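## Task

Scene 1: Get the tray to rest entirely on the wall shelf. Neither the tray nor any crockery may drop freely by more than a few centimetres. At the end the risers must still be at their original spots and every item the tray carries must sit where it started on the tray. All grippers must then open and the arms must back away. The result only counts if the tray stays there without any robot holding it. Nothing may be knocked onto the floor or out of the work area.

## Robot and tools

Robots. Four identical i2rt Big YAM arms, arm1 to arm4. Each has six revolute joints, a two-finger gripper and a wrist camera. Mounting points in the shared frame (metres) and the way each foot faces (degrees, counter-clockwise from +x): arm1 (-0.66, -1.48, 1.07) facing +90; arm2 (+0.89, -1.44, 0.96) facing +178; arm3 (-1.67, -1.29, 1.04) facing -3; arm4 (+0.27, -0.75, 1.01) facing -91. The hand reaches roughly 1.0 m from the joint1 axis when fully extended. A room camera, cam_high, sees the scene from above; each arm also has armN_cam_wrist, which, with joints 1 and 6 at zero and the hand level and forward, rides on top of the hand looking at the fingertips.

Frame. One scene frame for everything: origin on the floor, +z up. The point called hand is midway between the fingertips; its z axis runs along the fingers and the fingers close along its y axis. The URDF in the original brief defines the kinematics (hand = link pinch, about 0.136 m beyond the gripper frame). Hand poses are not printed; you infer them from joints and images.

execute_actions. Argument actions is a list holding exactly one action, or empty to just get state and pictures. The action is an object keyed by arm name (arm1..arm4); each arm takes a joints object whose keys are joint1_rad ... joint6_rad and gripper_m. Every value is an absolute target, not an offset, in radians for joints and metres for the gripper. Ranges: joint1_rad -2.879 to 2.879 (rotation about the foot, positive counter-clockwise seen from above, zero unfolds toward the foot's facing); joint2_rad 0 to 3.141 (shoulder; zero has the upper arm pointing back roughly level, increasing lifts it up and over forward); joint3_rad 0 to 3.019 (elbow; zero is fully folded, increasing opens); joint4_rad -1.692 to 1.57 (hand pitch, positive tips fingers up); joint5_rad -1.57 to 1.57 (sideways swing, positive toward the arm's right); joint6_rad -2.094 to 2.094 (roll, positive clockwise viewed from behind the hand); gripper_m 0 to 0.093 (fingertip gap). Done tolerances: ±0.045, ±0.14, ±0.09, ±0.055, ±0.03, ±0.035 rad and ±0.003 m. Grip force tops out near 50 to 62 N per pad, lower on some grippers. Motions of all arms start together but finish at their own pace, and joints move at different speeds, so the hand can sweep wide between postures. One action lasts at most 15 s. Omitted joints or arms may keep driving toward earlier targets. Unknown keys or out-of-range numbers reject the whole call. Optional cameras: a list of camera names, or all; an empty list returns no images; the pictures line gives the image order.

wait(seconds 0 to 10): lets time pass with no new commands and returns state and images. zoom_image(camera, region [x0,y0,x1,y1] in pixels, top-left origin, at most 504x504) enlarges part of a camera's latest full image. Wrist images are 616x616 fisheye; cam_high is 672x504. read_manual only gives licence texts. finished_scene(scene 1 or 2) ends that scene irreversibly and reports success; the next task arrives in its result. A reply with no tool call ends everything.

Result lines. joint_positions gives current values. joint_status tells how each commanded motion ended: off_target (stopped short, may still push), contact_stop or time_out (the old target is dropped and the joint holds where it is, though a timed-out joint can keep pushing toward a target clamped near it, and on_its_own will name it), not_followed (a self/inter-arm clearance check held back that arm's joint targets, usually with a cause line; gripper targets still run, and the arm may retry those targets on later actions). on_its_own lists what the arm does without being commanded; its held at value is the target, not the position. To relieve a pushing joint, command its reported position. Tiny target changes may produce no motion. A stop reported in one call cancels the remaining execute_actions, wait and finished_scene calls in that reply.

Heat. Holding loads, including during thinking, warms motors. MOTOR HOT appears from 85 °C; at 100 °C an OVER-TEMPERATURE FAULT makes the whole arm and its gripper go limp until cooled, and affected keys read limit_stop_at_motor_heat (resend targets). Heat partly carries into the next scene.

Hazards. Arms do not stop on contact and can shove hard. A forceful squeeze between two robots fails the run; hard collisions may too, and the clearance check ignores fingers, gripper housings and wrist cameras and can react late. Nothing reports robot-robot contact, so watch the images. Avoid dropping or slamming the tray, tipping crockery, shifting risers, and pushing anything off the table or out of the area. Loose objects may occasionally get nudged by outside forces. The simulation keeps running while you compose replies, with arms holding their last command. Finish by opening grippers and withdrawing all arms before ending the scene.

Each tool is called as name(argument=value, ...), one argument or row to a line, values as JSON.

## Session

execute_actions(
  actions=[],
)

Scene clock: 0.00 s.
arm1.joint_positions: joint1_rad=-1.513 joint2_rad=+0.461 joint3_rad=+1.376 joint4_rad=-1.424 joint5_rad=+0.101 joint6_rad=-0.116 gripper_m=+0.094
arm1.joint_status: not commanded
arm1.hand: x=-0.5007 y=-1.4922 z=+1.6125 quat_wxyz=(-0.505, +0.050, -0.860, +0.056) (m; scene frame)
arm2.joint_positions: joint1_rad=+0.110 joint2_rad=+0.469 joint3_rad=+1.438 joint4_rad=-1.365 joint5_rad=-0.166 joint6_rad=-0.166 gripper_m=+0.094
arm2.joint_status: not commanded
arm2.hand: x=+0.7426 y=-1.4774 z=+1.5440 quat_wxyz=(+0.045, +0.817, +0.143, -0.557) (m; scene frame)
arm3.joint_positions: joint1_rad=+0.394 joint2_rad=+0.644 joint3_rad=+1.377 joint4_rad=-1.519 joint5_rad=-0.055 joint6_rad=+0.486 gripper_m=+0.095
arm3.joint_status: not commanded
arm3.hand: x=-1.4704 y=-1.2033 z=+1.5297 quat_wxyz=(-0.339, -0.055, -0.923, -0.173) (m; scene frame)
arm4.joint_positions: joint1_rad=+0.303 joint2_rad=+0.447 joint3_rad=+1.389 joint4_rad=-1.191 joint5_rad=-0.088 joint6_rad=+0.437 gripper_m=+0.094
arm4.joint_status: not commanded
arm4.hand: x=+0.3390 y=-0.9064 z=+1.6152 quat_wxyz=(-0.571, -0.580, -0.536, +0.225) (m; scene frame)
pictures: arm1_cam_wrist, arm2_cam_wrist, arm3_cam_wrist, arm4_cam_wrist, cam_high
Images, in order (width x height): arm1_cam_wrist 616x616, arm2_cam_wrist 616x616, arm3_cam_wrist 616x616, arm4_cam_wrist 616x616, cam_high 672x504.

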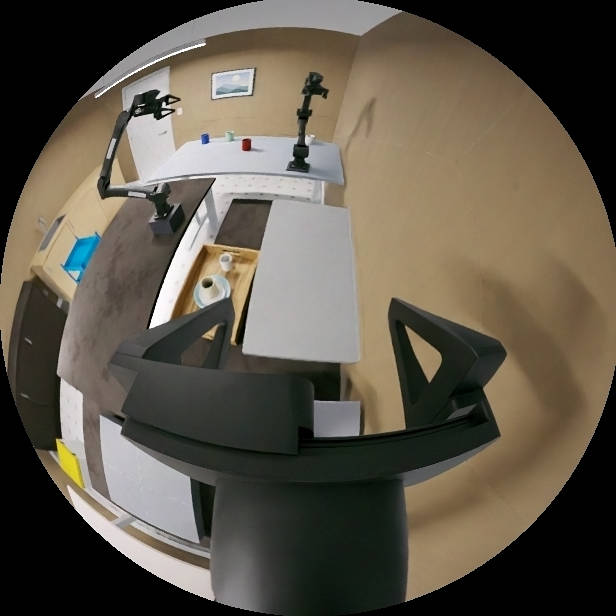

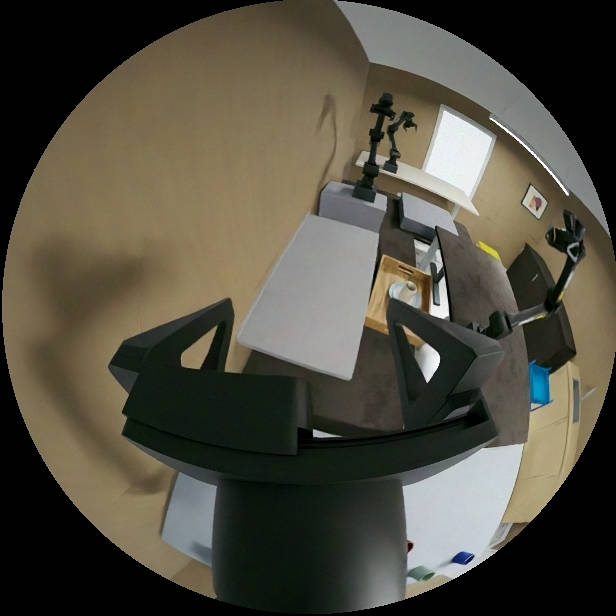

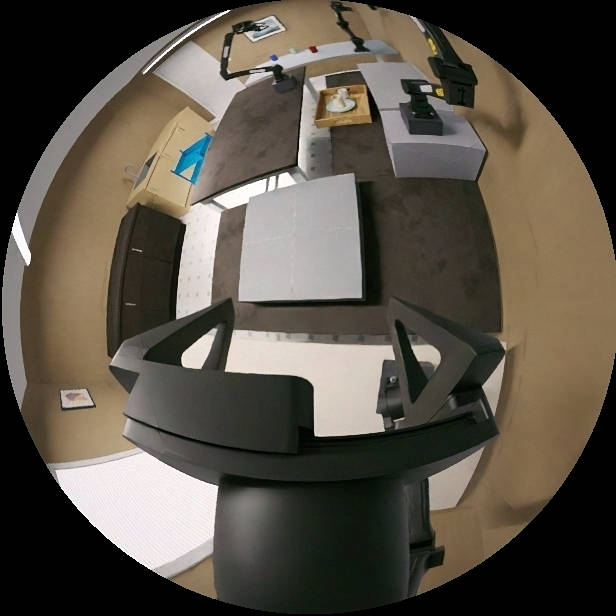

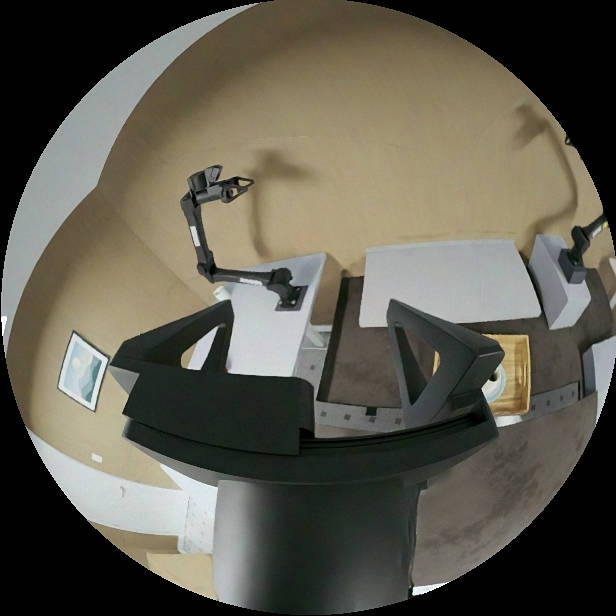

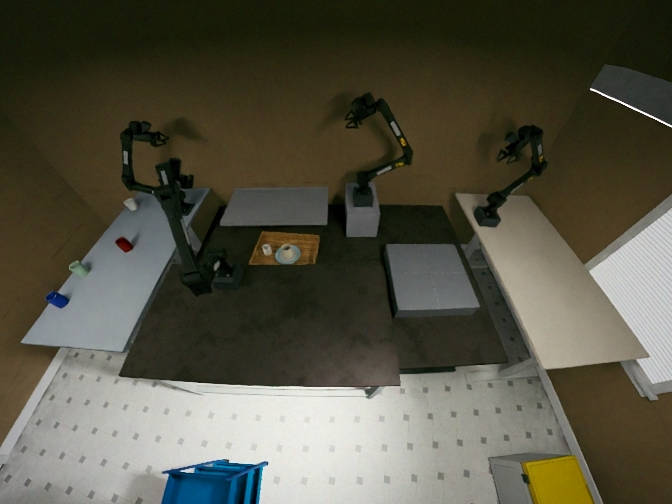

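zoom_image(
  camera="cam_high",
  region=[190,170,410,310],
)

zoom_image(
  camera="arm1_cam_wrist",
  region=[120,170,380,380],
)

zoom_image(
  camera="arm3_cam_wrist",
  region=[260,40,460,190],
)

zoom_image(
  camera="arm2_cam_wrist",
  region=[300,180,500,380],
)

Region (190, 170, 410, 310) of cam_high's 672x504 image, scaled by 2.291, with more detail than that image has; it fills the top 321 rows of this view, and the rest is white.

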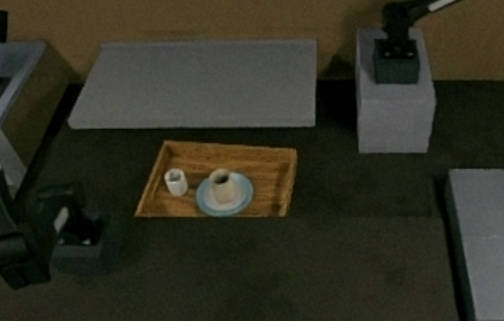

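Region (120, 170, 380, 380) of arm1_cam_wrist's 616x616 image, scaled by 1.938, with more detail than that image has; it fills the top 407 rows of this view, and the rest is white.

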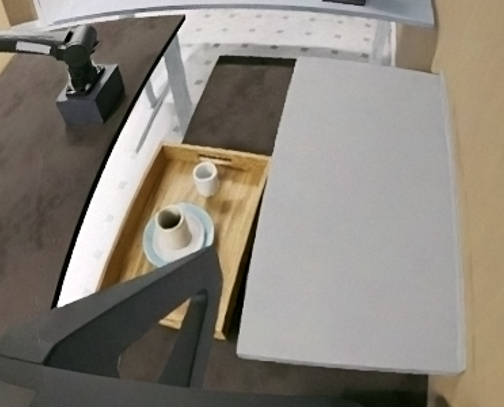

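Region (260, 40, 460, 190) of arm3_cam_wrist's 616x616 image, scaled by 2.520, with more detail than that image has; it fills the top 378 rows of this view, and the rest is white.

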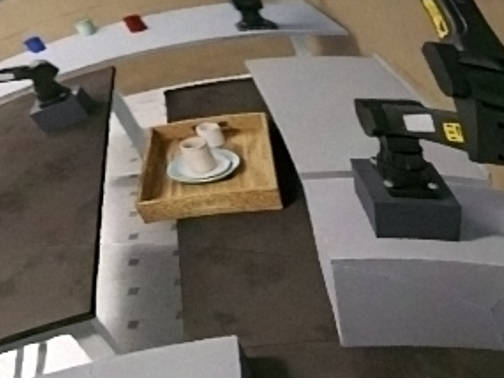

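Region (300, 180, 500, 380) of arm2_cam_wrist's 616x616 image, scaled by 2.520, with more detail than that image has.

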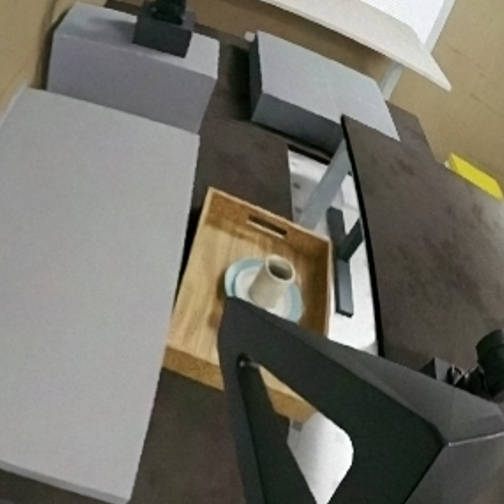

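execute_actions(
  actions=[
    {"arm1":{"joints":{"joint1_rad":-1.0,"joint2_rad":1.1,"joint3_rad":1.0,"joint4_rad":-0.86,"joint5_rad":0,"joint6_rad":0}},"arm4":{"joints":{"joint1_rad":-0.1,"joint2_rad":0.9,"joint3_rad":0.9,"joint4_rad":-0.96,"joint5_rad":0,"joint6_rad":0}},"arm2":{"joints":{"joint1_rad":-1.2}}},
  ],
  cameras=["arm1_cam_wrist","arm4_cam_wrist","cam_high"],
)

Scene clock: 15.50 s.
arm1.joint_positions: joint1_rad=-1.006 joint2_rad=+1.110 joint3_rad=+0.978 joint4_rad=-0.877 joint5_rad=+0.003 joint6_rad=-0.013 gripper_m=+0.094
arm1.joint_status: all done
arm1.hand: x=-0.3031 y=-1.2560 z=+1.3119 quat_wxyz=(-0.268, +0.275, -0.920, -0.076) (m; scene frame)
arm2.joint_positions: joint1_rad=-1.188 joint2_rad=+0.469 joint3_rad=+1.438 joint4_rad=-1.365 joint5_rad=-0.166 joint6_rad=-0.166 gripper_m=+0.094
arm2.joint_status: all done
arm2.hand: x=+0.8167 y=-1.3014 z=+1.5426 quat_wxyz=(-0.298, +0.739, -0.381, -0.469) (m; scene frame)
arm3.joint_positions: joint1_rad=+0.394 joint2_rad=+0.644 joint3_rad=+1.377 joint4_rad=-1.519 joint5_rad=-0.055 joint6_rad=+0.486 gripper_m=+0.095
arm3.joint_status: not commanded
arm3.hand: x=-1.4704 y=-1.2033 z=+1.5297 quat_wxyz=(-0.339, -0.055, -0.923, -0.173) (m; scene frame)
arm4.joint_positions: joint1_rad=-0.097 joint2_rad=+0.912 joint3_rad=+0.873 joint4_rad=-0.973 joint5_rad=-0.001 joint6_rad=+0.007 gripper_m=+0.094
arm4.joint_status: all done
arm4.hand: x=+0.2316 y=-1.0995 z=+1.2611 quat_wxyz=(-0.183, -0.720, -0.636, +0.210) (m; scene frame)
pictures: arm1_cam_wrist, arm4_cam_wrist, cam_high
Images, in order (width x height): arm1_cam_wrist 616x616, arm4_cam_wrist 616x616, cam_high 672x504.

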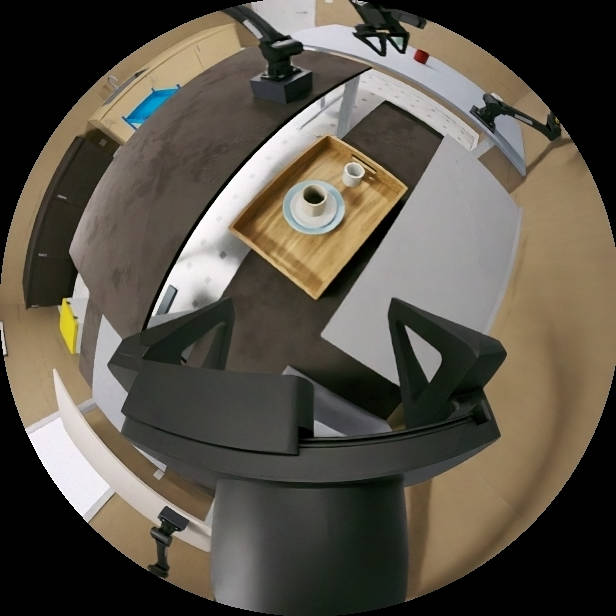

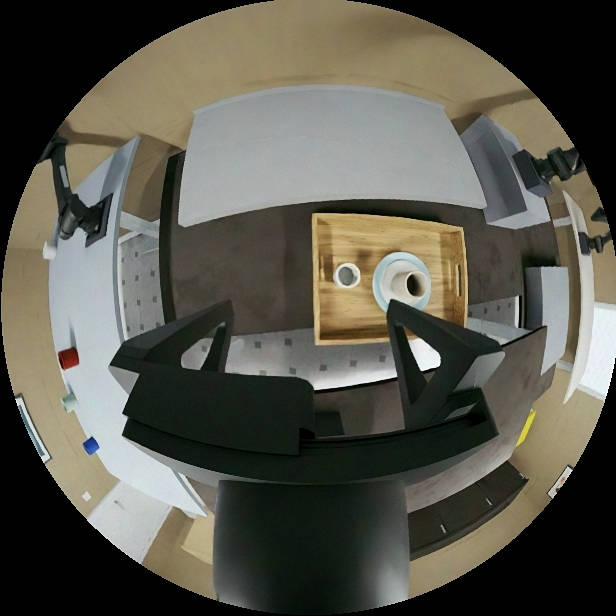

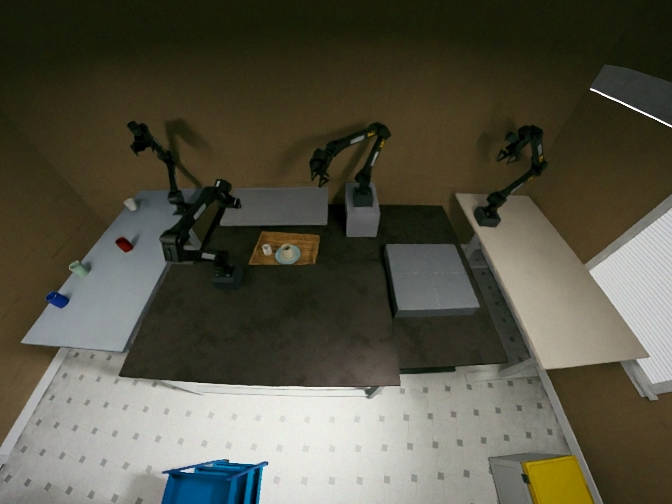

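execute_actions(
  actions=[
    {"arm1":{"joints":{"joint1_rad":-0.798,"joint2_rad":1.9,"joint3_rad":1.35,"joint4_rad":-0.8,"joint6_rad":-0.68,"gripper_m":0.06}},"arm4":{"joints":{"joint1_rad":-0.152,"joint2_rad":1.3,"joint3_rad":0.5,"joint4_rad":-0.1,"gripper_m":0.06}}},
  ],
  cameras=[],
)

execute_actions(
  actions=[
    {"arm1":{"joints":{"joint2_rad":2.25,"joint3_rad":1.36,"joint4_rad":-0.65}},"arm4":{"joints":{"joint2_rad":1.77,"joint3_rad":0.49,"joint4_rad":0.11}}},
  ],
  cameras=["arm1_cam_wrist","arm4_cam_wrist","cam_high"],
)

Scene clock: 35.20 s.
arm1.joint_positions: joint1_rad=-0.797 joint2_rad=+1.911 joint3_rad=+1.334 joint4_rad=-0.801 joint5_rad=+0.001 joint6_rad=-0.667 gripper_m=+0.060
arm1.joint_status: all done
arm1.hand: x=-0.2468 y=-1.0772 z=+1.0862 quat_wxyz=(-0.098, +0.658, -0.747, -0.005) (m; scene frame)
arm2.joint_positions: joint1_rad=-1.188 joint2_rad=+0.469 joint3_rad=+1.438 joint4_rad=-1.365 joint5_rad=-0.166 joint6_rad=-0.166 gripper_m=+0.094
arm2.joint_status: not commanded
arm2.hand: x=+0.8167 y=-1.3014 z=+1.5426 quat_wxyz=(-0.298, +0.739, -0.381, -0.469) (m; scene frame)
arm3.joint_positions: joint1_rad=+0.394 joint2_rad=+0.644 joint3_rad=+1.377 joint4_rad=-1.519 joint5_rad=-0.055 joint6_rad=+0.486 gripper_m=+0.095
arm3.joint_status: not commanded
arm3.hand: x=-1.4704 y=-1.2033 z=+1.5297 quat_wxyz=(-0.339, -0.055, -0.923, -0.173) (m; scene frame)
arm4.joint_positions: joint1_rad=-0.147 joint2_rad=+1.303 joint3_rad=+0.481 joint4_rad=-0.122 joint5_rad=-0.001 joint6_rad=+0.007 gripper_m=+0.060
arm4.joint_status: all done
arm4.hand: x=+0.2060 y=-1.1334 z=+1.0484 quat_wxyz=(-0.199, -0.727, -0.612, +0.239) (m; scene frame)
pictures: none
No camera images: the call's "cameras" was empty. Leave "cameras" out to get every camera's image.

Scene clock: 36.50 s.
arm1.joint_positions: joint1_rad=-0.797 joint2_rad=+2.261 joint3_rad=+1.343 joint4_rad=-0.658 joint5_rad=+0.001 joint6_rad=-0.667 gripper_m=+0.060
arm1.joint_status: all done
arm1.hand: x=-0.2700 y=-1.1001 z=+0.9009 quat_wxyz=(+0.001, +0.661, -0.750, +0.001) (m; scene frame)
arm2.joint_positions: joint1_rad=-1.188 joint2_rad=+0.469 joint3_rad=+1.438 joint4_rad=-1.365 joint5_rad=-0.166 joint6_rad=-0.166 gripper_m=+0.094
arm2.joint_status: not commanded
arm2.hand: x=+0.8167 y=-1.3014 z=+1.5426 quat_wxyz=(-0.298, +0.739, -0.381, -0.469) (m; scene frame)
arm3.joint_positions: joint1_rad=+0.394 joint2_rad=+0.644 joint3_rad=+1.377 joint4_rad=-1.519 joint5_rad=-0.055 joint6_rad=+0.486 gripper_m=+0.095
arm3.joint_status: not commanded
arm3.hand: x=-1.4704 y=-1.2033 z=+1.5297 quat_wxyz=(-0.339, -0.055, -0.923, -0.173) (m; scene frame)
arm4.joint_positions: joint1_rad=-0.147 joint2_rad=+1.762 joint3_rad=+0.481 joint4_rad=+0.091 joint5_rad=-0.001 joint6_rad=+0.007 gripper_m=+0.060
arm4.joint_status: all done
arm4.hand: x=+0.2098 y=-1.1040 z=+0.9084 quat_wxyz=(-0.122, -0.751, -0.631, +0.149) (m; scene frame)
pictures: arm1_cam_wrist, arm4_cam_wrist, cam_high
Images, in order (width x height): arm1_cam_wrist 616x616, arm4_cam_wrist 616x616, cam_high 672x504.

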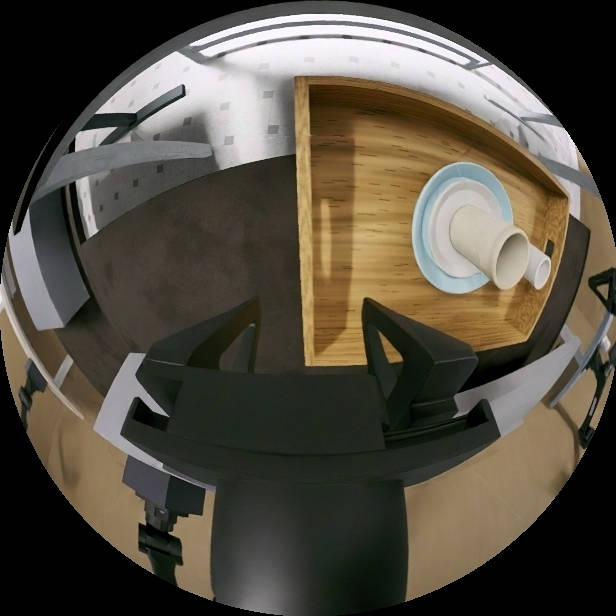

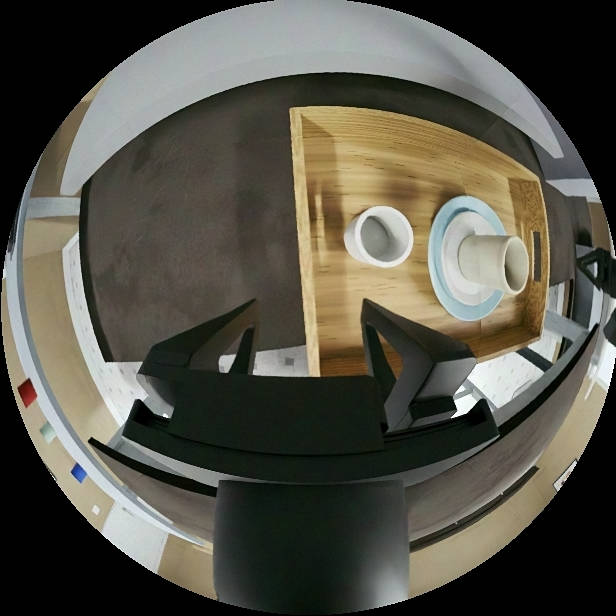

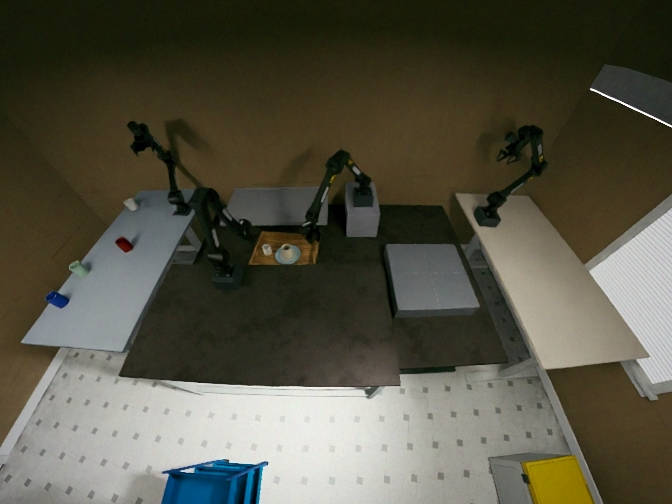

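execute_actions(
  actions=[
    {"arm1":{"joints":{"joint1_rad":-0.785,"joint2_rad":2.395,"joint3_rad":1.39,"joint4_rad":-0.535,"joint6_rad":-0.71}},"arm4":{"joints":{"joint2_rad":2.05,"joint3_rad":0.525,"joint4_rad":0.36,"joint6_rad":-0.08}}},
  ],
  cameras=[],
)

execute_actions(
  actions=[
    {"arm1":{"joints":{"joint2_rad":2.545,"joint3_rad":1.455,"joint4_rad":-0.447,"gripper_m":0.05}},"arm4":{"joints":{"joint2_rad":2.325,"joint3_rad":0.605,"joint4_rad":0.555,"gripper_m":0.05}}},
  ],
  cameras=["arm1_cam_wrist","arm4_cam_wrist"],
)

Scene clock: 43.93 s.
arm1.joint_positions: joint1_rad=-0.797 joint2_rad=+2.385 joint3_rad=+1.380 joint4_rad=-0.545 joint5_rad=+0.001 joint6_rad=-0.697 gripper_m=+0.060
arm1.joint_status: all done
arm1.hand: x=-0.2643 y=-1.0945 z=+0.8437 quat_wxyz=(-0.012, +0.672, -0.740, +0.000) (m; scene frame)
arm2.joint_positions: joint1_rad=-1.188 joint2_rad=+0.469 joint3_rad=+1.438 joint4_rad=-1.365 joint5_rad=-0.166 joint6_rad=-0.166 gripper_m=+0.094
arm2.joint_status: not commanded
arm2.hand: x=+0.8167 y=-1.3014 z=+1.5426 quat_wxyz=(-0.298, +0.739, -0.381, -0.469) (m; scene frame)
arm3.joint_positions: joint1_rad=+0.394 joint2_rad=+0.644 joint3_rad=+1.377 joint4_rad=-1.519 joint5_rad=-0.055 joint6_rad=+0.486 gripper_m=+0.095
arm3.joint_status: not commanded
arm3.hand: x=-1.4704 y=-1.2033 z=+1.5297 quat_wxyz=(-0.339, -0.055, -0.923, -0.173) (m; scene frame)
arm4.joint_positions: joint1_rad=-0.147 joint2_rad=+2.045 joint3_rad=+0.520 joint4_rad=+0.341 joint5_rad=-0.001 joint6_rad=-0.072 gripper_m=+0.060
arm4.joint_status: all done
arm4.hand: x=+0.2084 y=-1.1084 z=+0.8405 quat_wxyz=(-0.118, -0.725, -0.660, +0.156) (m; scene frame)
pictures: none
No camera images: the call's "cameras" was empty. Leave "cameras" out to get every camera's image.

Scene clock: 45.03 s.
arm1.joint_positions: joint1_rad=-0.795 joint2_rad=+2.491 joint3_rad=+1.456 joint4_rad=-0.451 joint5_rad=-0.001 joint6_rad=-0.697 gripper_m=+0.050
arm1.joint_status: all done
arm1.hand: x=-0.2467 y=-1.0751 z=+0.8035 quat_wxyz=(-0.044, +0.673, -0.739, -0.002) (m; scene frame)
arm2.joint_positions: joint1_rad=-1.188 joint2_rad=+0.469 joint3_rad=+1.438 joint4_rad=-1.365 joint5_rad=-0.166 joint6_rad=-0.166 gripper_m=+0.094
arm2.joint_status: not commanded
arm2.hand: x=+0.8167 y=-1.3014 z=+1.5426 quat_wxyz=(-0.298, +0.739, -0.381, -0.469) (m; scene frame)
arm3.joint_positions: joint1_rad=+0.394 joint2_rad=+0.644 joint3_rad=+1.377 joint4_rad=-1.519 joint5_rad=-0.055 joint6_rad=+0.486 gripper_m=+0.095
arm3.joint_status: not commanded
arm3.hand: x=-1.4704 y=-1.2033 z=+1.5297 quat_wxyz=(-0.339, -0.055, -0.923, -0.173) (m; scene frame)
arm4.joint_positions: joint1_rad=-0.147 joint2_rad=+2.323 joint3_rad=+0.602 joint4_rad=+0.536 joint5_rad=-0.001 joint6_rad=-0.073 gripper_m=+0.050
arm4.joint_status: all done
arm4.hand: x=+0.2078 y=-1.1087 z=+0.7682 quat_wxyz=(-0.117, -0.725, -0.661, +0.155) (m; scene frame)
pictures: arm1_cam_wrist, arm4_cam_wrist
Images, in order (width x height): arm1_cam_wrist 616x616, arm4_cam_wrist 616x616.

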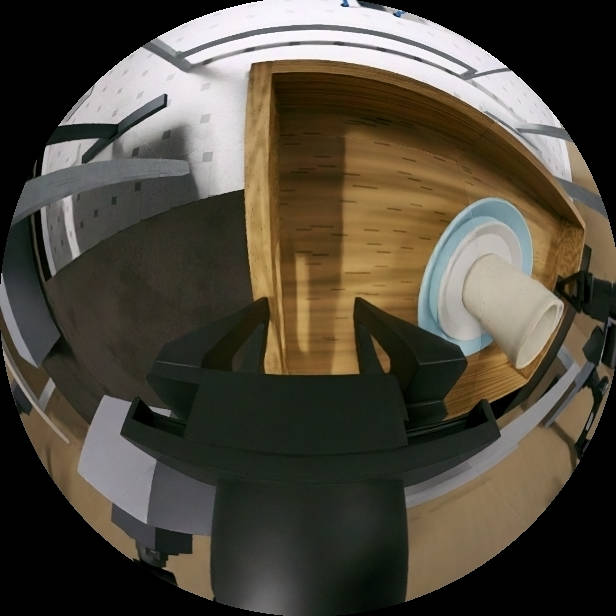

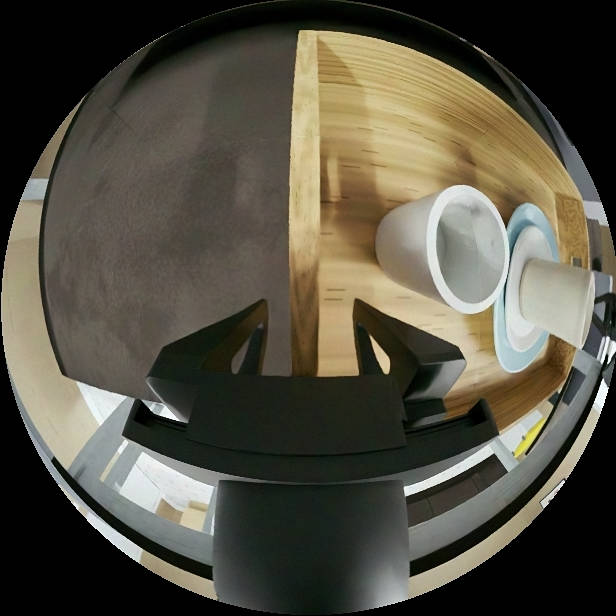

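execute_actions(
  actions=[
    {"arm1":{"joints":{"joint2_rad":2.44}}},
  ],
  cameras=[],
)

execute_actions(
  actions=[
    {"arm1":{"joints":{"joint1_rad":-0.775,"joint4_rad":-0.57,"gripper_m":0.075}}},
  ],
  cameras=[],
)

execute_actions(
  actions=[
    {"arm1":{"joints":{"joint2_rad":2.56,"joint4_rad":-0.49}}},
  ],
  cameras=["arm1_cam_wrist"],
)

Scene clock: 52.10 s.
arm1.joint_positions: joint1_rad=-0.795 joint2_rad=+2.445 joint3_rad=+1.456 joint4_rad=-0.451 joint5_rad=-0.001 joint6_rad=-0.697 gripper_m=+0.050
arm1.joint_status: all done
arm1.hand: x=-0.2342 y=-1.0628 z=+0.8295 quat_wxyz=(-0.067, +0.672, -0.738, -0.003) (m; scene frame)
arm2.joint_positions: joint1_rad=-1.188 joint2_rad=+0.469 joint3_rad=+1.438 joint4_rad=-1.365 joint5_rad=-0.166 joint6_rad=-0.166 gripper_m=+0.094
arm2.joint_status: not commanded
arm2.hand: x=+0.8167 y=-1.3014 z=+1.5426 quat_wxyz=(-0.298, +0.739, -0.381, -0.469) (m; scene frame)
arm3.joint_positions: joint1_rad=+0.394 joint2_rad=+0.644 joint3_rad=+1.377 joint4_rad=-1.519 joint5_rad=-0.055 joint6_rad=+0.486 gripper_m=+0.095
arm3.joint_status: not commanded
arm3.hand: x=-1.4704 y=-1.2033 z=+1.5297 quat_wxyz=(-0.339, -0.055, -0.923, -0.173) (m; scene frame)
arm4.joint_positions: joint1_rad=-0.147 joint2_rad=+2.323 joint3_rad=+0.602 joint4_rad=+0.536 joint5_rad=-0.001 joint6_rad=-0.073 gripper_m=+0.050
arm4.joint_status: not commanded
arm4.hand: x=+0.2078 y=-1.1087 z=+0.7682 quat_wxyz=(-0.117, -0.725, -0.661, +0.155) (m; scene frame)
pictures: none
No camera images: the call's "cameras" was empty. Leave "cameras" out to get every camera's image.

Scene clock: 52.90 s.
arm1.joint_positions: joint1_rad=-0.789 joint2_rad=+2.445 joint3_rad=+1.456 joint4_rad=-0.558 joint5_rad=-0.001 joint6_rad=-0.697 gripper_m=+0.075
arm1.joint_status: all done
arm1.hand: x=-0.2555 y=-1.0786 z=+0.8275 quat_wxyz=(-0.013, +0.676, -0.737, -0.001) (m; scene frame)
arm2.joint_positions: joint1_rad=-1.188 joint2_rad=+0.469 joint3_rad=+1.438 joint4_rad=-1.365 joint5_rad=-0.166 joint6_rad=-0.166 gripper_m=+0.094
arm2.joint_status: not commanded
arm2.hand: x=+0.8167 y=-1.3014 z=+1.5426 quat_wxyz=(-0.298, +0.739, -0.381, -0.469) (m; scene frame)
arm3.joint_positions: joint1_rad=+0.394 joint2_rad=+0.644 joint3_rad=+1.377 joint4_rad=-1.519 joint5_rad=-0.055 joint6_rad=+0.486 gripper_m=+0.095
arm3.joint_status: not commanded
arm3.hand: x=-1.4704 y=-1.2033 z=+1.5297 quat_wxyz=(-0.339, -0.055, -0.923, -0.173) (m; scene frame)
arm4.joint_positions: joint1_rad=-0.147 joint2_rad=+2.323 joint3_rad=+0.602 joint4_rad=+0.536 joint5_rad=-0.001 joint6_rad=-0.073 gripper_m=+0.050
arm4.joint_status: not commanded
arm4.hand: x=+0.2078 y=-1.1087 z=+0.7682 quat_wxyz=(-0.117, -0.725, -0.661, +0.155) (m; scene frame)
pictures: none
No camera images: the call's "cameras" was empty. Leave "cameras" out to get every camera's image.

Scene clock: 54.03 s.
arm1.joint_positions: joint1_rad=-0.789 joint2_rad=+2.549 joint3_rad=+1.449 joint4_rad=-0.500 joint5_rad=-0.001 joint6_rad=-0.697 gripper_m=+0.075
arm1.joint_status: all done
arm1.hand: x=-0.2772 y=-1.1004 z=+0.7707 quat_wxyz=(+0.013, +0.676, -0.737, +0.000) (m; scene frame)
arm2.joint_positions: joint1_rad=-1.188 joint2_rad=+0.469 joint3_rad=+1.438 joint4_rad=-1.365 joint5_rad=-0.166 joint6_rad=-0.166 gripper_m=+0.094
arm2.joint_status: not commanded
arm2.hand: x=+0.8167 y=-1.3014 z=+1.5426 quat_wxyz=(-0.298, +0.739, -0.381, -0.469) (m; scene frame)
arm3.joint_positions: joint1_rad=+0.394 joint2_rad=+0.644 joint3_rad=+1.377 joint4_rad=-1.519 joint5_rad=-0.055 joint6_rad=+0.486 gripper_m=+0.095
arm3.joint_status: not commanded
arm3.hand: x=-1.4704 y=-1.2033 z=+1.5297 quat_wxyz=(-0.339, -0.055, -0.923, -0.173) (m; scene frame)
arm4.joint_positions: joint1_rad=-0.147 joint2_rad=+2.323 joint3_rad=+0.602 joint4_rad=+0.536 joint5_rad=-0.001 joint6_rad=-0.073 gripper_m=+0.050
arm4.joint_status: not commanded
arm4.hand: x=+0.2078 y=-1.1087 z=+0.7682 quat_wxyz=(-0.117, -0.725, -0.661, +0.155) (m; scene frame)
pictures: arm1_cam_wrist
Images, in order (width x height): arm1_cam_wrist 616x616.

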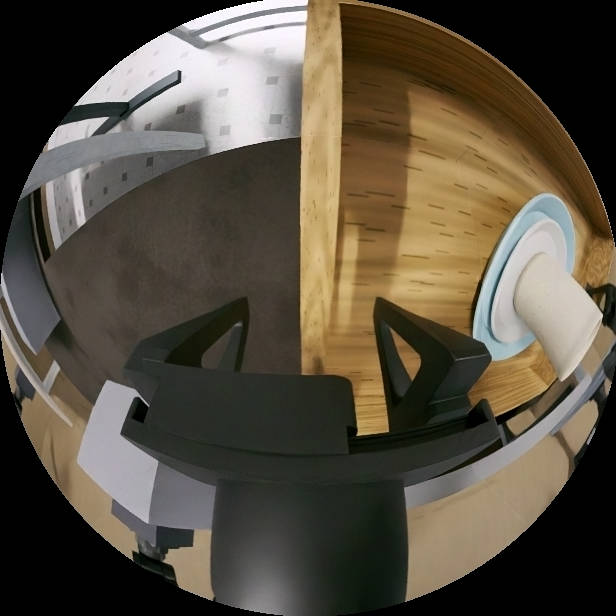

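execute_actions(
  actions=[
    {"arm1":{"joints":{"joint4_rad":-0.47,"gripper_m":0}},"arm4":{"joints":{"joint1_rad":-0.135,"gripper_m":0}}},
  ],
  cameras=["arm1_cam_wrist","arm4_cam_wrist"],
)

Scene clock: 56.90 s.
arm1.joint_positions: joint1_rad=-0.787 joint2_rad=+2.549 joint3_rad=+1.448 joint4_rad=-0.482 joint5_rad=-0.004 joint6_rad=-0.693 gripper_m=+0.011
arm1.joint_status: gripper_m off_target (ended at +0.011, target +0.000); the others done
arm1.hand: x=-0.2754 y=-1.0970 z=+0.7704 quat_wxyz=(+0.004, +0.674, -0.738, -0.001) (m; scene frame)
arm2.joint_positions: joint1_rad=-1.188 joint2_rad=+0.469 joint3_rad=+1.438 joint4_rad=-1.365 joint5_rad=-0.166 joint6_rad=-0.166 gripper_m=+0.094
arm2.joint_status: not commanded
arm2.hand: x=+0.8167 y=-1.3014 z=+1.5426 quat_wxyz=(-0.298, +0.739, -0.381, -0.469) (m; scene frame)
arm3.joint_positions: joint1_rad=+0.394 joint2_rad=+0.644 joint3_rad=+1.377 joint4_rad=-1.519 joint5_rad=-0.055 joint6_rad=+0.486 gripper_m=+0.095
arm3.joint_status: not commanded
arm3.hand: x=-1.4704 y=-1.2033 z=+1.5297 quat_wxyz=(-0.339, -0.055, -0.923, -0.173) (m; scene frame)
arm4.joint_positions: joint1_rad=-0.141 joint2_rad=+2.323 joint3_rad=+0.603 joint4_rad=+0.536 joint5_rad=-0.007 joint6_rad=-0.065 gripper_m=+0.010
arm4.joint_status: gripper_m off_target (ended at +0.010, target +0.000); the others done
arm4.hand: x=+0.2107 y=-1.1095 z=+0.7682 quat_wxyz=(-0.121, -0.726, -0.660, +0.153) (m; scene frame)
pictures: arm1_cam_wrist, arm4_cam_wrist
Images, in order (width x height): arm1_cam_wrist 616x616, arm4_cam_wrist 616x616.

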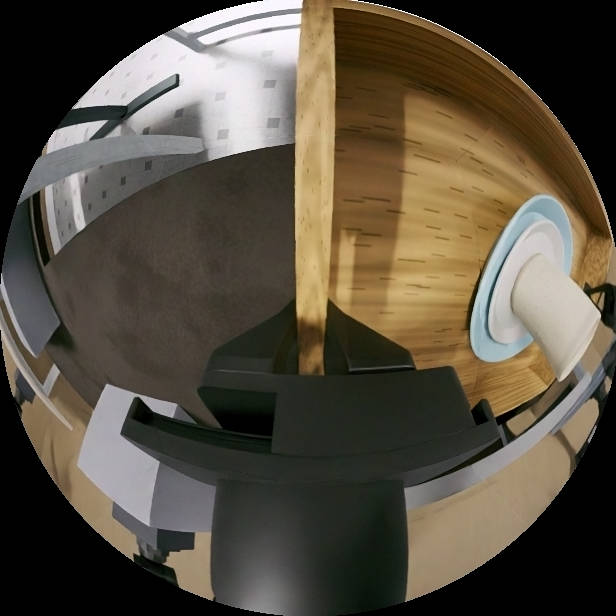

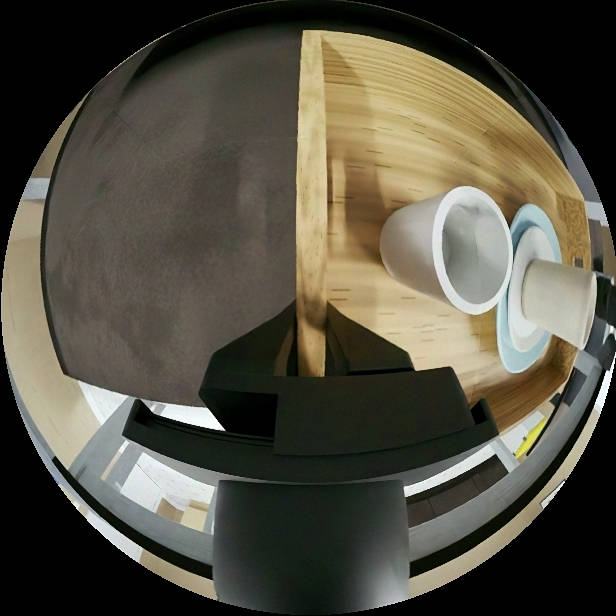

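execute_actions(
  actions=[
    {"arm1":{"joints":{"joint2_rad":2.45,"joint3_rad":1.42,"joint4_rad":-0.50}},"arm4":{"joints":{"joint2_rad":2.17,"joint3_rad":0.565,"joint4_rad":0.46}}},
  ],
  cameras=["arm1_cam_wrist","arm4_cam_wrist"],
)

Scene clock: 63.13 s.
arm1.joint_positions: joint1_rad=-0.787 joint2_rad=+2.523 joint3_rad=+1.427 joint4_rad=-0.482 joint5_rad=+0.004 joint6_rad=-0.709 gripper_m=+0.011
arm1.joint_status: all done
arm1.hand: x=-0.2755 y=-1.0991 z=+0.7799 quat_wxyz=(+0.002, +0.680, -0.733, +0.002) (m; scene frame)
arm2.joint_positions: joint1_rad=-1.188 joint2_rad=+0.469 joint3_rad=+1.438 joint4_rad=-1.365 joint5_rad=-0.166 joint6_rad=-0.166 gripper_m=+0.094
arm2.joint_status: not commanded
arm2.hand: x=+0.8167 y=-1.3014 z=+1.5426 quat_wxyz=(-0.298, +0.739, -0.381, -0.469) (m; scene frame)
arm3.joint_positions: joint1_rad=+0.394 joint2_rad=+0.644 joint3_rad=+1.377 joint4_rad=-1.519 joint5_rad=-0.055 joint6_rad=+0.486 gripper_m=+0.095
arm3.joint_status: not commanded
arm3.hand: x=-1.4704 y=-1.2033 z=+1.5297 quat_wxyz=(-0.339, -0.055, -0.923, -0.173) (m; scene frame)
arm4.joint_positions: joint1_rad=-0.143 joint2_rad=+2.247 joint3_rad=+0.571 joint4_rad=+0.448 joint5_rad=-0.001 joint6_rad=-0.087 gripper_m=+0.010
arm4.joint_status: all done
arm4.hand: x=+0.2110 y=-1.0975 z=+0.7849 quat_wxyz=(-0.103, -0.722, -0.669, +0.139) (m; scene frame)
pictures: arm1_cam_wrist, arm4_cam_wrist
Images, in order (width x height): arm1_cam_wrist 616x616, arm4_cam_wrist 616x616.

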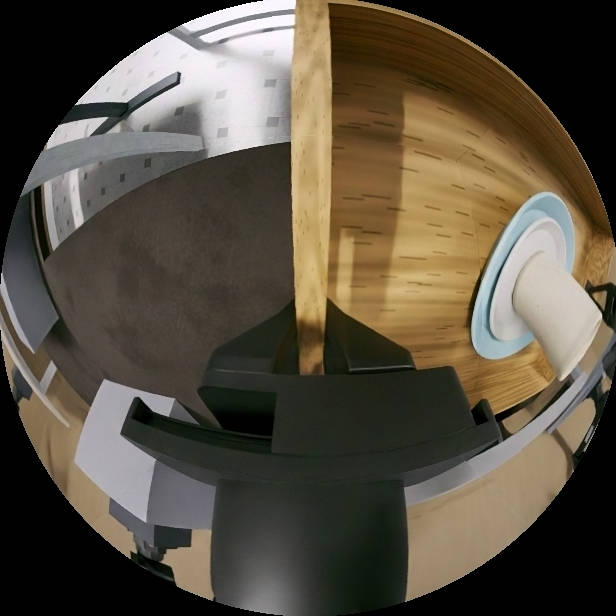

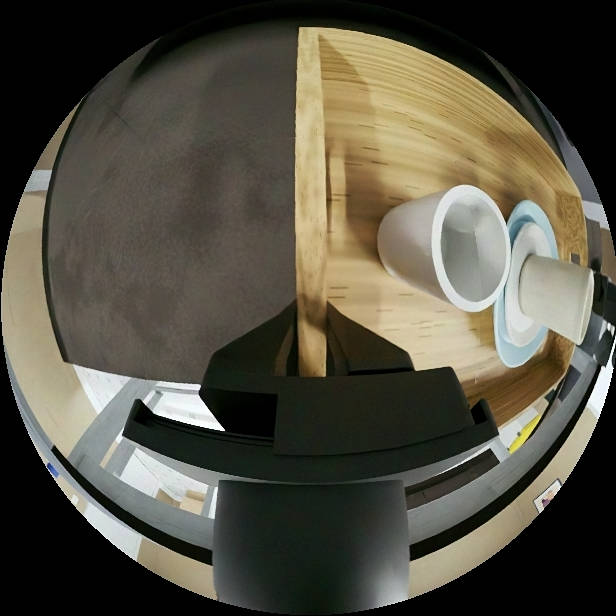

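execute_actions(
  actions=[
    {"arm1":{"joints":{"joint1_rad":-0.83,"joint2_rad":2.405,"joint3_rad":1.46,"joint4_rad":-0.535,"joint6_rad":-0.79}},"arm4":{"joints":{"joint1_rad":-0.085,"joint2_rad":2.09,"joint3_rad":0.49,"joint4_rad":0.515}}},
  ],
  cameras=[],
)

execute_actions(
  actions=[
    {"arm1":{"joints":{"joint1_rad":-0.865,"joint2_rad":2.38,"joint3_rad":1.485,"joint4_rad":-0.58,"joint6_rad":-0.87}},"arm4":{"joints":{"joint1_rad":-0.03,"joint2_rad":2.055,"joint3_rad":0.42,"joint4_rad":0.545}}},
  ],
  cameras=["arm1_cam_wrist","arm4_cam_wrist"],
)

Scene clock: 70.07 s.
arm1.joint_positions: joint1_rad=-0.827 joint2_rad=+2.480 joint3_rad=+1.431 joint4_rad=-0.512 joint5_rad=+0.004 joint6_rad=-0.797 gripper_m=+0.011
arm1.joint_status: all done
arm1.hand: x=-0.2516 y=-1.1060 z=+0.8035 quat_wxyz=(-0.006, +0.698, -0.716, +0.002) (m; scene frame)
arm2.joint_positions: joint1_rad=-1.188 joint2_rad=+0.469 joint3_rad=+1.438 joint4_rad=-1.365 joint5_rad=-0.166 joint6_rad=-0.166 gripper_m=+0.094
arm2.joint_status: not commanded
arm2.hand: x=+0.8167 y=-1.3014 z=+1.5426 quat_wxyz=(-0.298, +0.739, -0.381, -0.469) (m; scene frame)
arm3.joint_positions: joint1_rad=+0.394 joint2_rad=+0.644 joint3_rad=+1.377 joint4_rad=-1.519 joint5_rad=-0.055 joint6_rad=+0.486 gripper_m=+0.095
arm3.joint_status: not commanded
arm3.hand: x=-1.4704 y=-1.2033 z=+1.5297 quat_wxyz=(-0.339, -0.055, -0.923, -0.173) (m; scene frame)
arm4.joint_positions: joint1_rad=-0.090 joint2_rad=+2.165 joint3_rad=+0.486 joint4_rad=+0.460 joint5_rad=-0.005 joint6_rad=-0.084 gripper_m=+0.010
arm4.joint_status: joint4_rad time_out (moved +0.012 of +0.067); the others done
arm4.hand: x=+0.2331 y=-1.0797 z=+0.8085 quat_wxyz=(-0.111, -0.704, -0.687, +0.138) (m; scene frame)
pictures: none
No camera images: the call's "cameras" was empty. Leave "cameras" out to get every camera's image.

not run: a stop came earlier in this reply.

execute_actions(
  actions=[
    {"arm1":{"joints":{"joint1_rad":-0.86,"joint2_rad":2.38,"joint3_rad":1.49,"joint4_rad":-0.59,"joint6_rad":-0.86}},"arm4":{"joints":{"joint1_rad":-0.03,"joint2_rad":2.04,"joint3_rad":0.44,"joint4_rad":0.53}}},
  ],
  cameras=["arm1_cam_wrist","arm4_cam_wrist","arm3_cam_wrist"],
)

Scene clock: 74.93 s.
arm1.joint_positions: joint1_rad=-0.857 joint2_rad=+2.463 joint3_rad=+1.457 joint4_rad=-0.563 joint5_rad=+0.005 joint6_rad=-0.865 gripper_m=+0.011
arm1.joint_status: all done
arm1.hand: x=-0.2339 y=-1.1128 z=+0.8175 quat_wxyz=(-0.002, +0.711, -0.703, +0.003) (m; scene frame)
arm2.joint_positions: joint1_rad=-1.188 joint2_rad=+0.469 joint3_rad=+1.438 joint4_rad=-1.365 joint5_rad=-0.166 joint6_rad=-0.166 gripper_m=+0.094
arm2.joint_status: not commanded
arm2.hand: x=+0.8167 y=-1.3014 z=+1.5426 quat_wxyz=(-0.298, +0.739, -0.381, -0.469) (m; scene frame)
arm3.joint_positions: joint1_rad=+0.394 joint2_rad=+0.644 joint3_rad=+1.377 joint4_rad=-1.519 joint5_rad=-0.055 joint6_rad=+0.486 gripper_m=+0.095
arm3.joint_status: not commanded
arm3.hand: x=-1.4704 y=-1.2033 z=+1.5297 quat_wxyz=(-0.339, -0.055, -0.923, -0.173) (m; scene frame)
arm4.joint_positions: joint1_rad=-0.040 joint2_rad=+2.119 joint3_rad=+0.436 joint4_rad=+0.473 joint5_rad=-0.003 joint6_rad=-0.073 gripper_m=+0.010
arm4.joint_status: joint4_rad time_out (moved +0.013 of +0.070); the others done
arm4.on_its_own: joint4_rad reads +0.473 and still pushes toward +0.530 since a time_out
arm4.hand: x=+0.2500 y=-1.0687 z=+0.8214 quat_wxyz=(-0.117, -0.690, -0.700, +0.139) (m; scene frame)
pictures: arm1_cam_wrist, arm3_cam_wrist, arm4_cam_wrist
Images, in order (width x height): arm1_cam_wrist 616x616, arm3_cam_wrist 616x616, arm4_cam_wrist 616x616.

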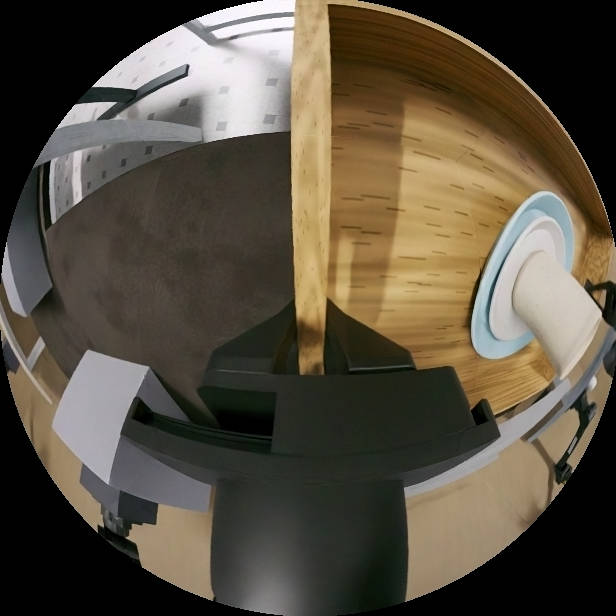

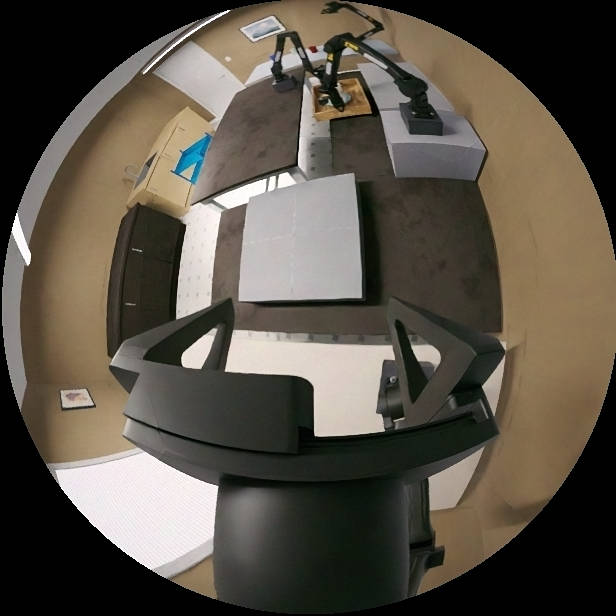

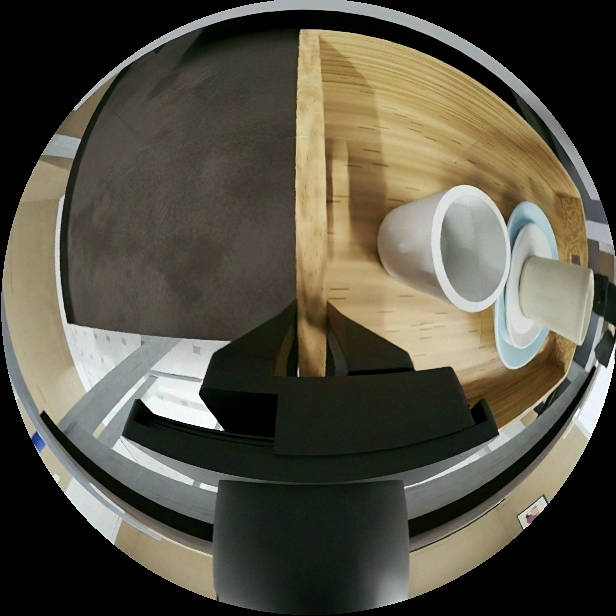

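execute_actions(
  actions=[
    {"arm1":{"joints":{"joint2_rad":2.315,"joint3_rad":1.447,"joint4_rad":-0.635}},"arm4":{"joints":{"joint2_rad":1.915,"joint3_rad":0.405,"joint4_rad":0.415}}},
  ],
  cameras=[],
)

execute_actions(
  actions=[
    {"arm1":{"joints":{"joint2_rad":2.252,"joint3_rad":1.43,"joint4_rad":-0.68}},"arm4":{"joints":{"joint2_rad":1.77,"joint3_rad":0.39,"joint4_rad":0.288}}},
  ],
  cameras=["arm4_cam_wrist","arm1_cam_wrist"],
)

Scene clock: 82.97 s.
arm1.joint_positions: joint1_rad=-0.857 joint2_rad=+2.394 joint3_rad=+1.437 joint4_rad=-0.618 joint5_rad=+0.005 joint6_rad=-0.870 gripper_m=+0.011
arm1.joint_status: all done
arm1.hand: x=-0.2332 y=-1.1125 z=+0.8511 quat_wxyz=(+0.001, +0.713, -0.701, +0.002) (m; scene frame)
arm2.joint_positions: joint1_rad=-1.188 joint2_rad=+0.469 joint3_rad=+1.438 joint4_rad=-1.365 joint5_rad=-0.166 joint6_rad=-0.166 gripper_m=+0.094
arm2.joint_status: not commanded
arm2.hand: x=+0.8167 y=-1.3014 z=+1.5426 quat_wxyz=(-0.298, +0.739, -0.381, -0.469) (m; scene frame)
arm3.joint_positions: joint1_rad=+0.394 joint2_rad=+0.644 joint3_rad=+1.377 joint4_rad=-1.519 joint5_rad=-0.055 joint6_rad=+0.486 gripper_m=+0.095
arm3.joint_status: not commanded
arm3.hand: x=-1.4704 y=-1.2033 z=+1.5297 quat_wxyz=(-0.339, -0.055, -0.923, -0.173) (m; scene frame)
arm4.joint_positions: joint1_rad=-0.040 joint2_rad=+1.983 joint3_rad=+0.397 joint4_rad=+0.394 joint5_rad=-0.002 joint6_rad=-0.074 gripper_m=+0.010
arm4.joint_status: all done
arm4.hand: x=+0.2503 y=-1.0682 z=+0.8525 quat_wxyz=(-0.123, -0.689, -0.699, +0.146) (m; scene frame)
pictures: none
No camera images: the call's "cameras" was empty. Leave "cameras" out to get every camera's image.

Scene clock: 83.87 s.
arm1.joint_positions: joint1_rad=-0.857 joint2_rad=+2.334 joint3_rad=+1.420 joint4_rad=-0.660 joint5_rad=+0.004 joint6_rad=-0.871 gripper_m=+0.011
arm1.joint_status: all done
arm1.hand: x=-0.2329 y=-1.1119 z=+0.8800 quat_wxyz=(+0.000, +0.713, -0.701, +0.002) (m; scene frame)
arm2.joint_positions: joint1_rad=-1.188 joint2_rad=+0.469 joint3_rad=+1.438 joint4_rad=-1.365 joint5_rad=-0.166 joint6_rad=-0.166 gripper_m=+0.094
arm2.joint_status: not commanded
arm2.hand: x=+0.8167 y=-1.3014 z=+1.5426 quat_wxyz=(-0.298, +0.739, -0.381, -0.469) (m; scene frame)
arm3.joint_positions: joint1_rad=+0.394 joint2_rad=+0.644 joint3_rad=+1.377 joint4_rad=-1.519 joint5_rad=-0.055 joint6_rad=+0.486 gripper_m=+0.095
arm3.joint_status: not commanded
arm3.hand: x=-1.4704 y=-1.2033 z=+1.5297 quat_wxyz=(-0.339, -0.055, -0.923, -0.173) (m; scene frame)
arm4.joint_positions: joint1_rad=-0.040 joint2_rad=+1.836 joint3_rad=+0.377 joint4_rad=+0.267 joint5_rad=-0.002 joint6_rad=-0.075 gripper_m=+0.010
arm4.joint_status: all done
arm4.hand: x=+0.2505 y=-1.0674 z=+0.8827 quat_wxyz=(-0.123, -0.688, -0.700, +0.146) (m; scene frame)
pictures: arm1_cam_wrist, arm4_cam_wrist
Images, in order (width x height): arm1_cam_wrist 616x616, arm4_cam_wrist 616x616.

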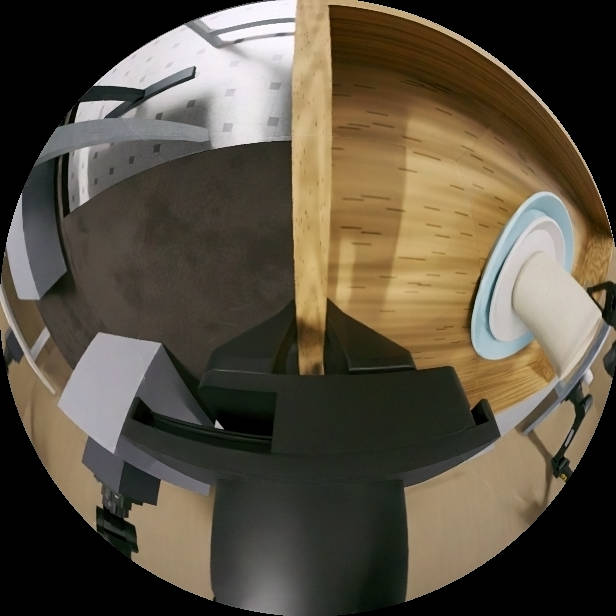

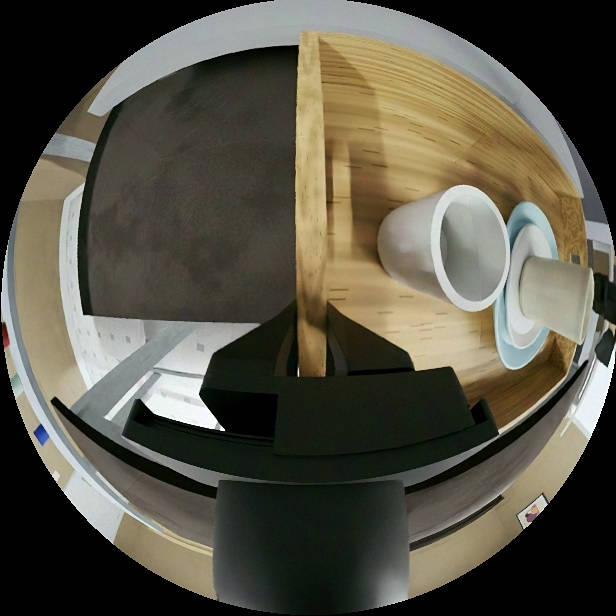

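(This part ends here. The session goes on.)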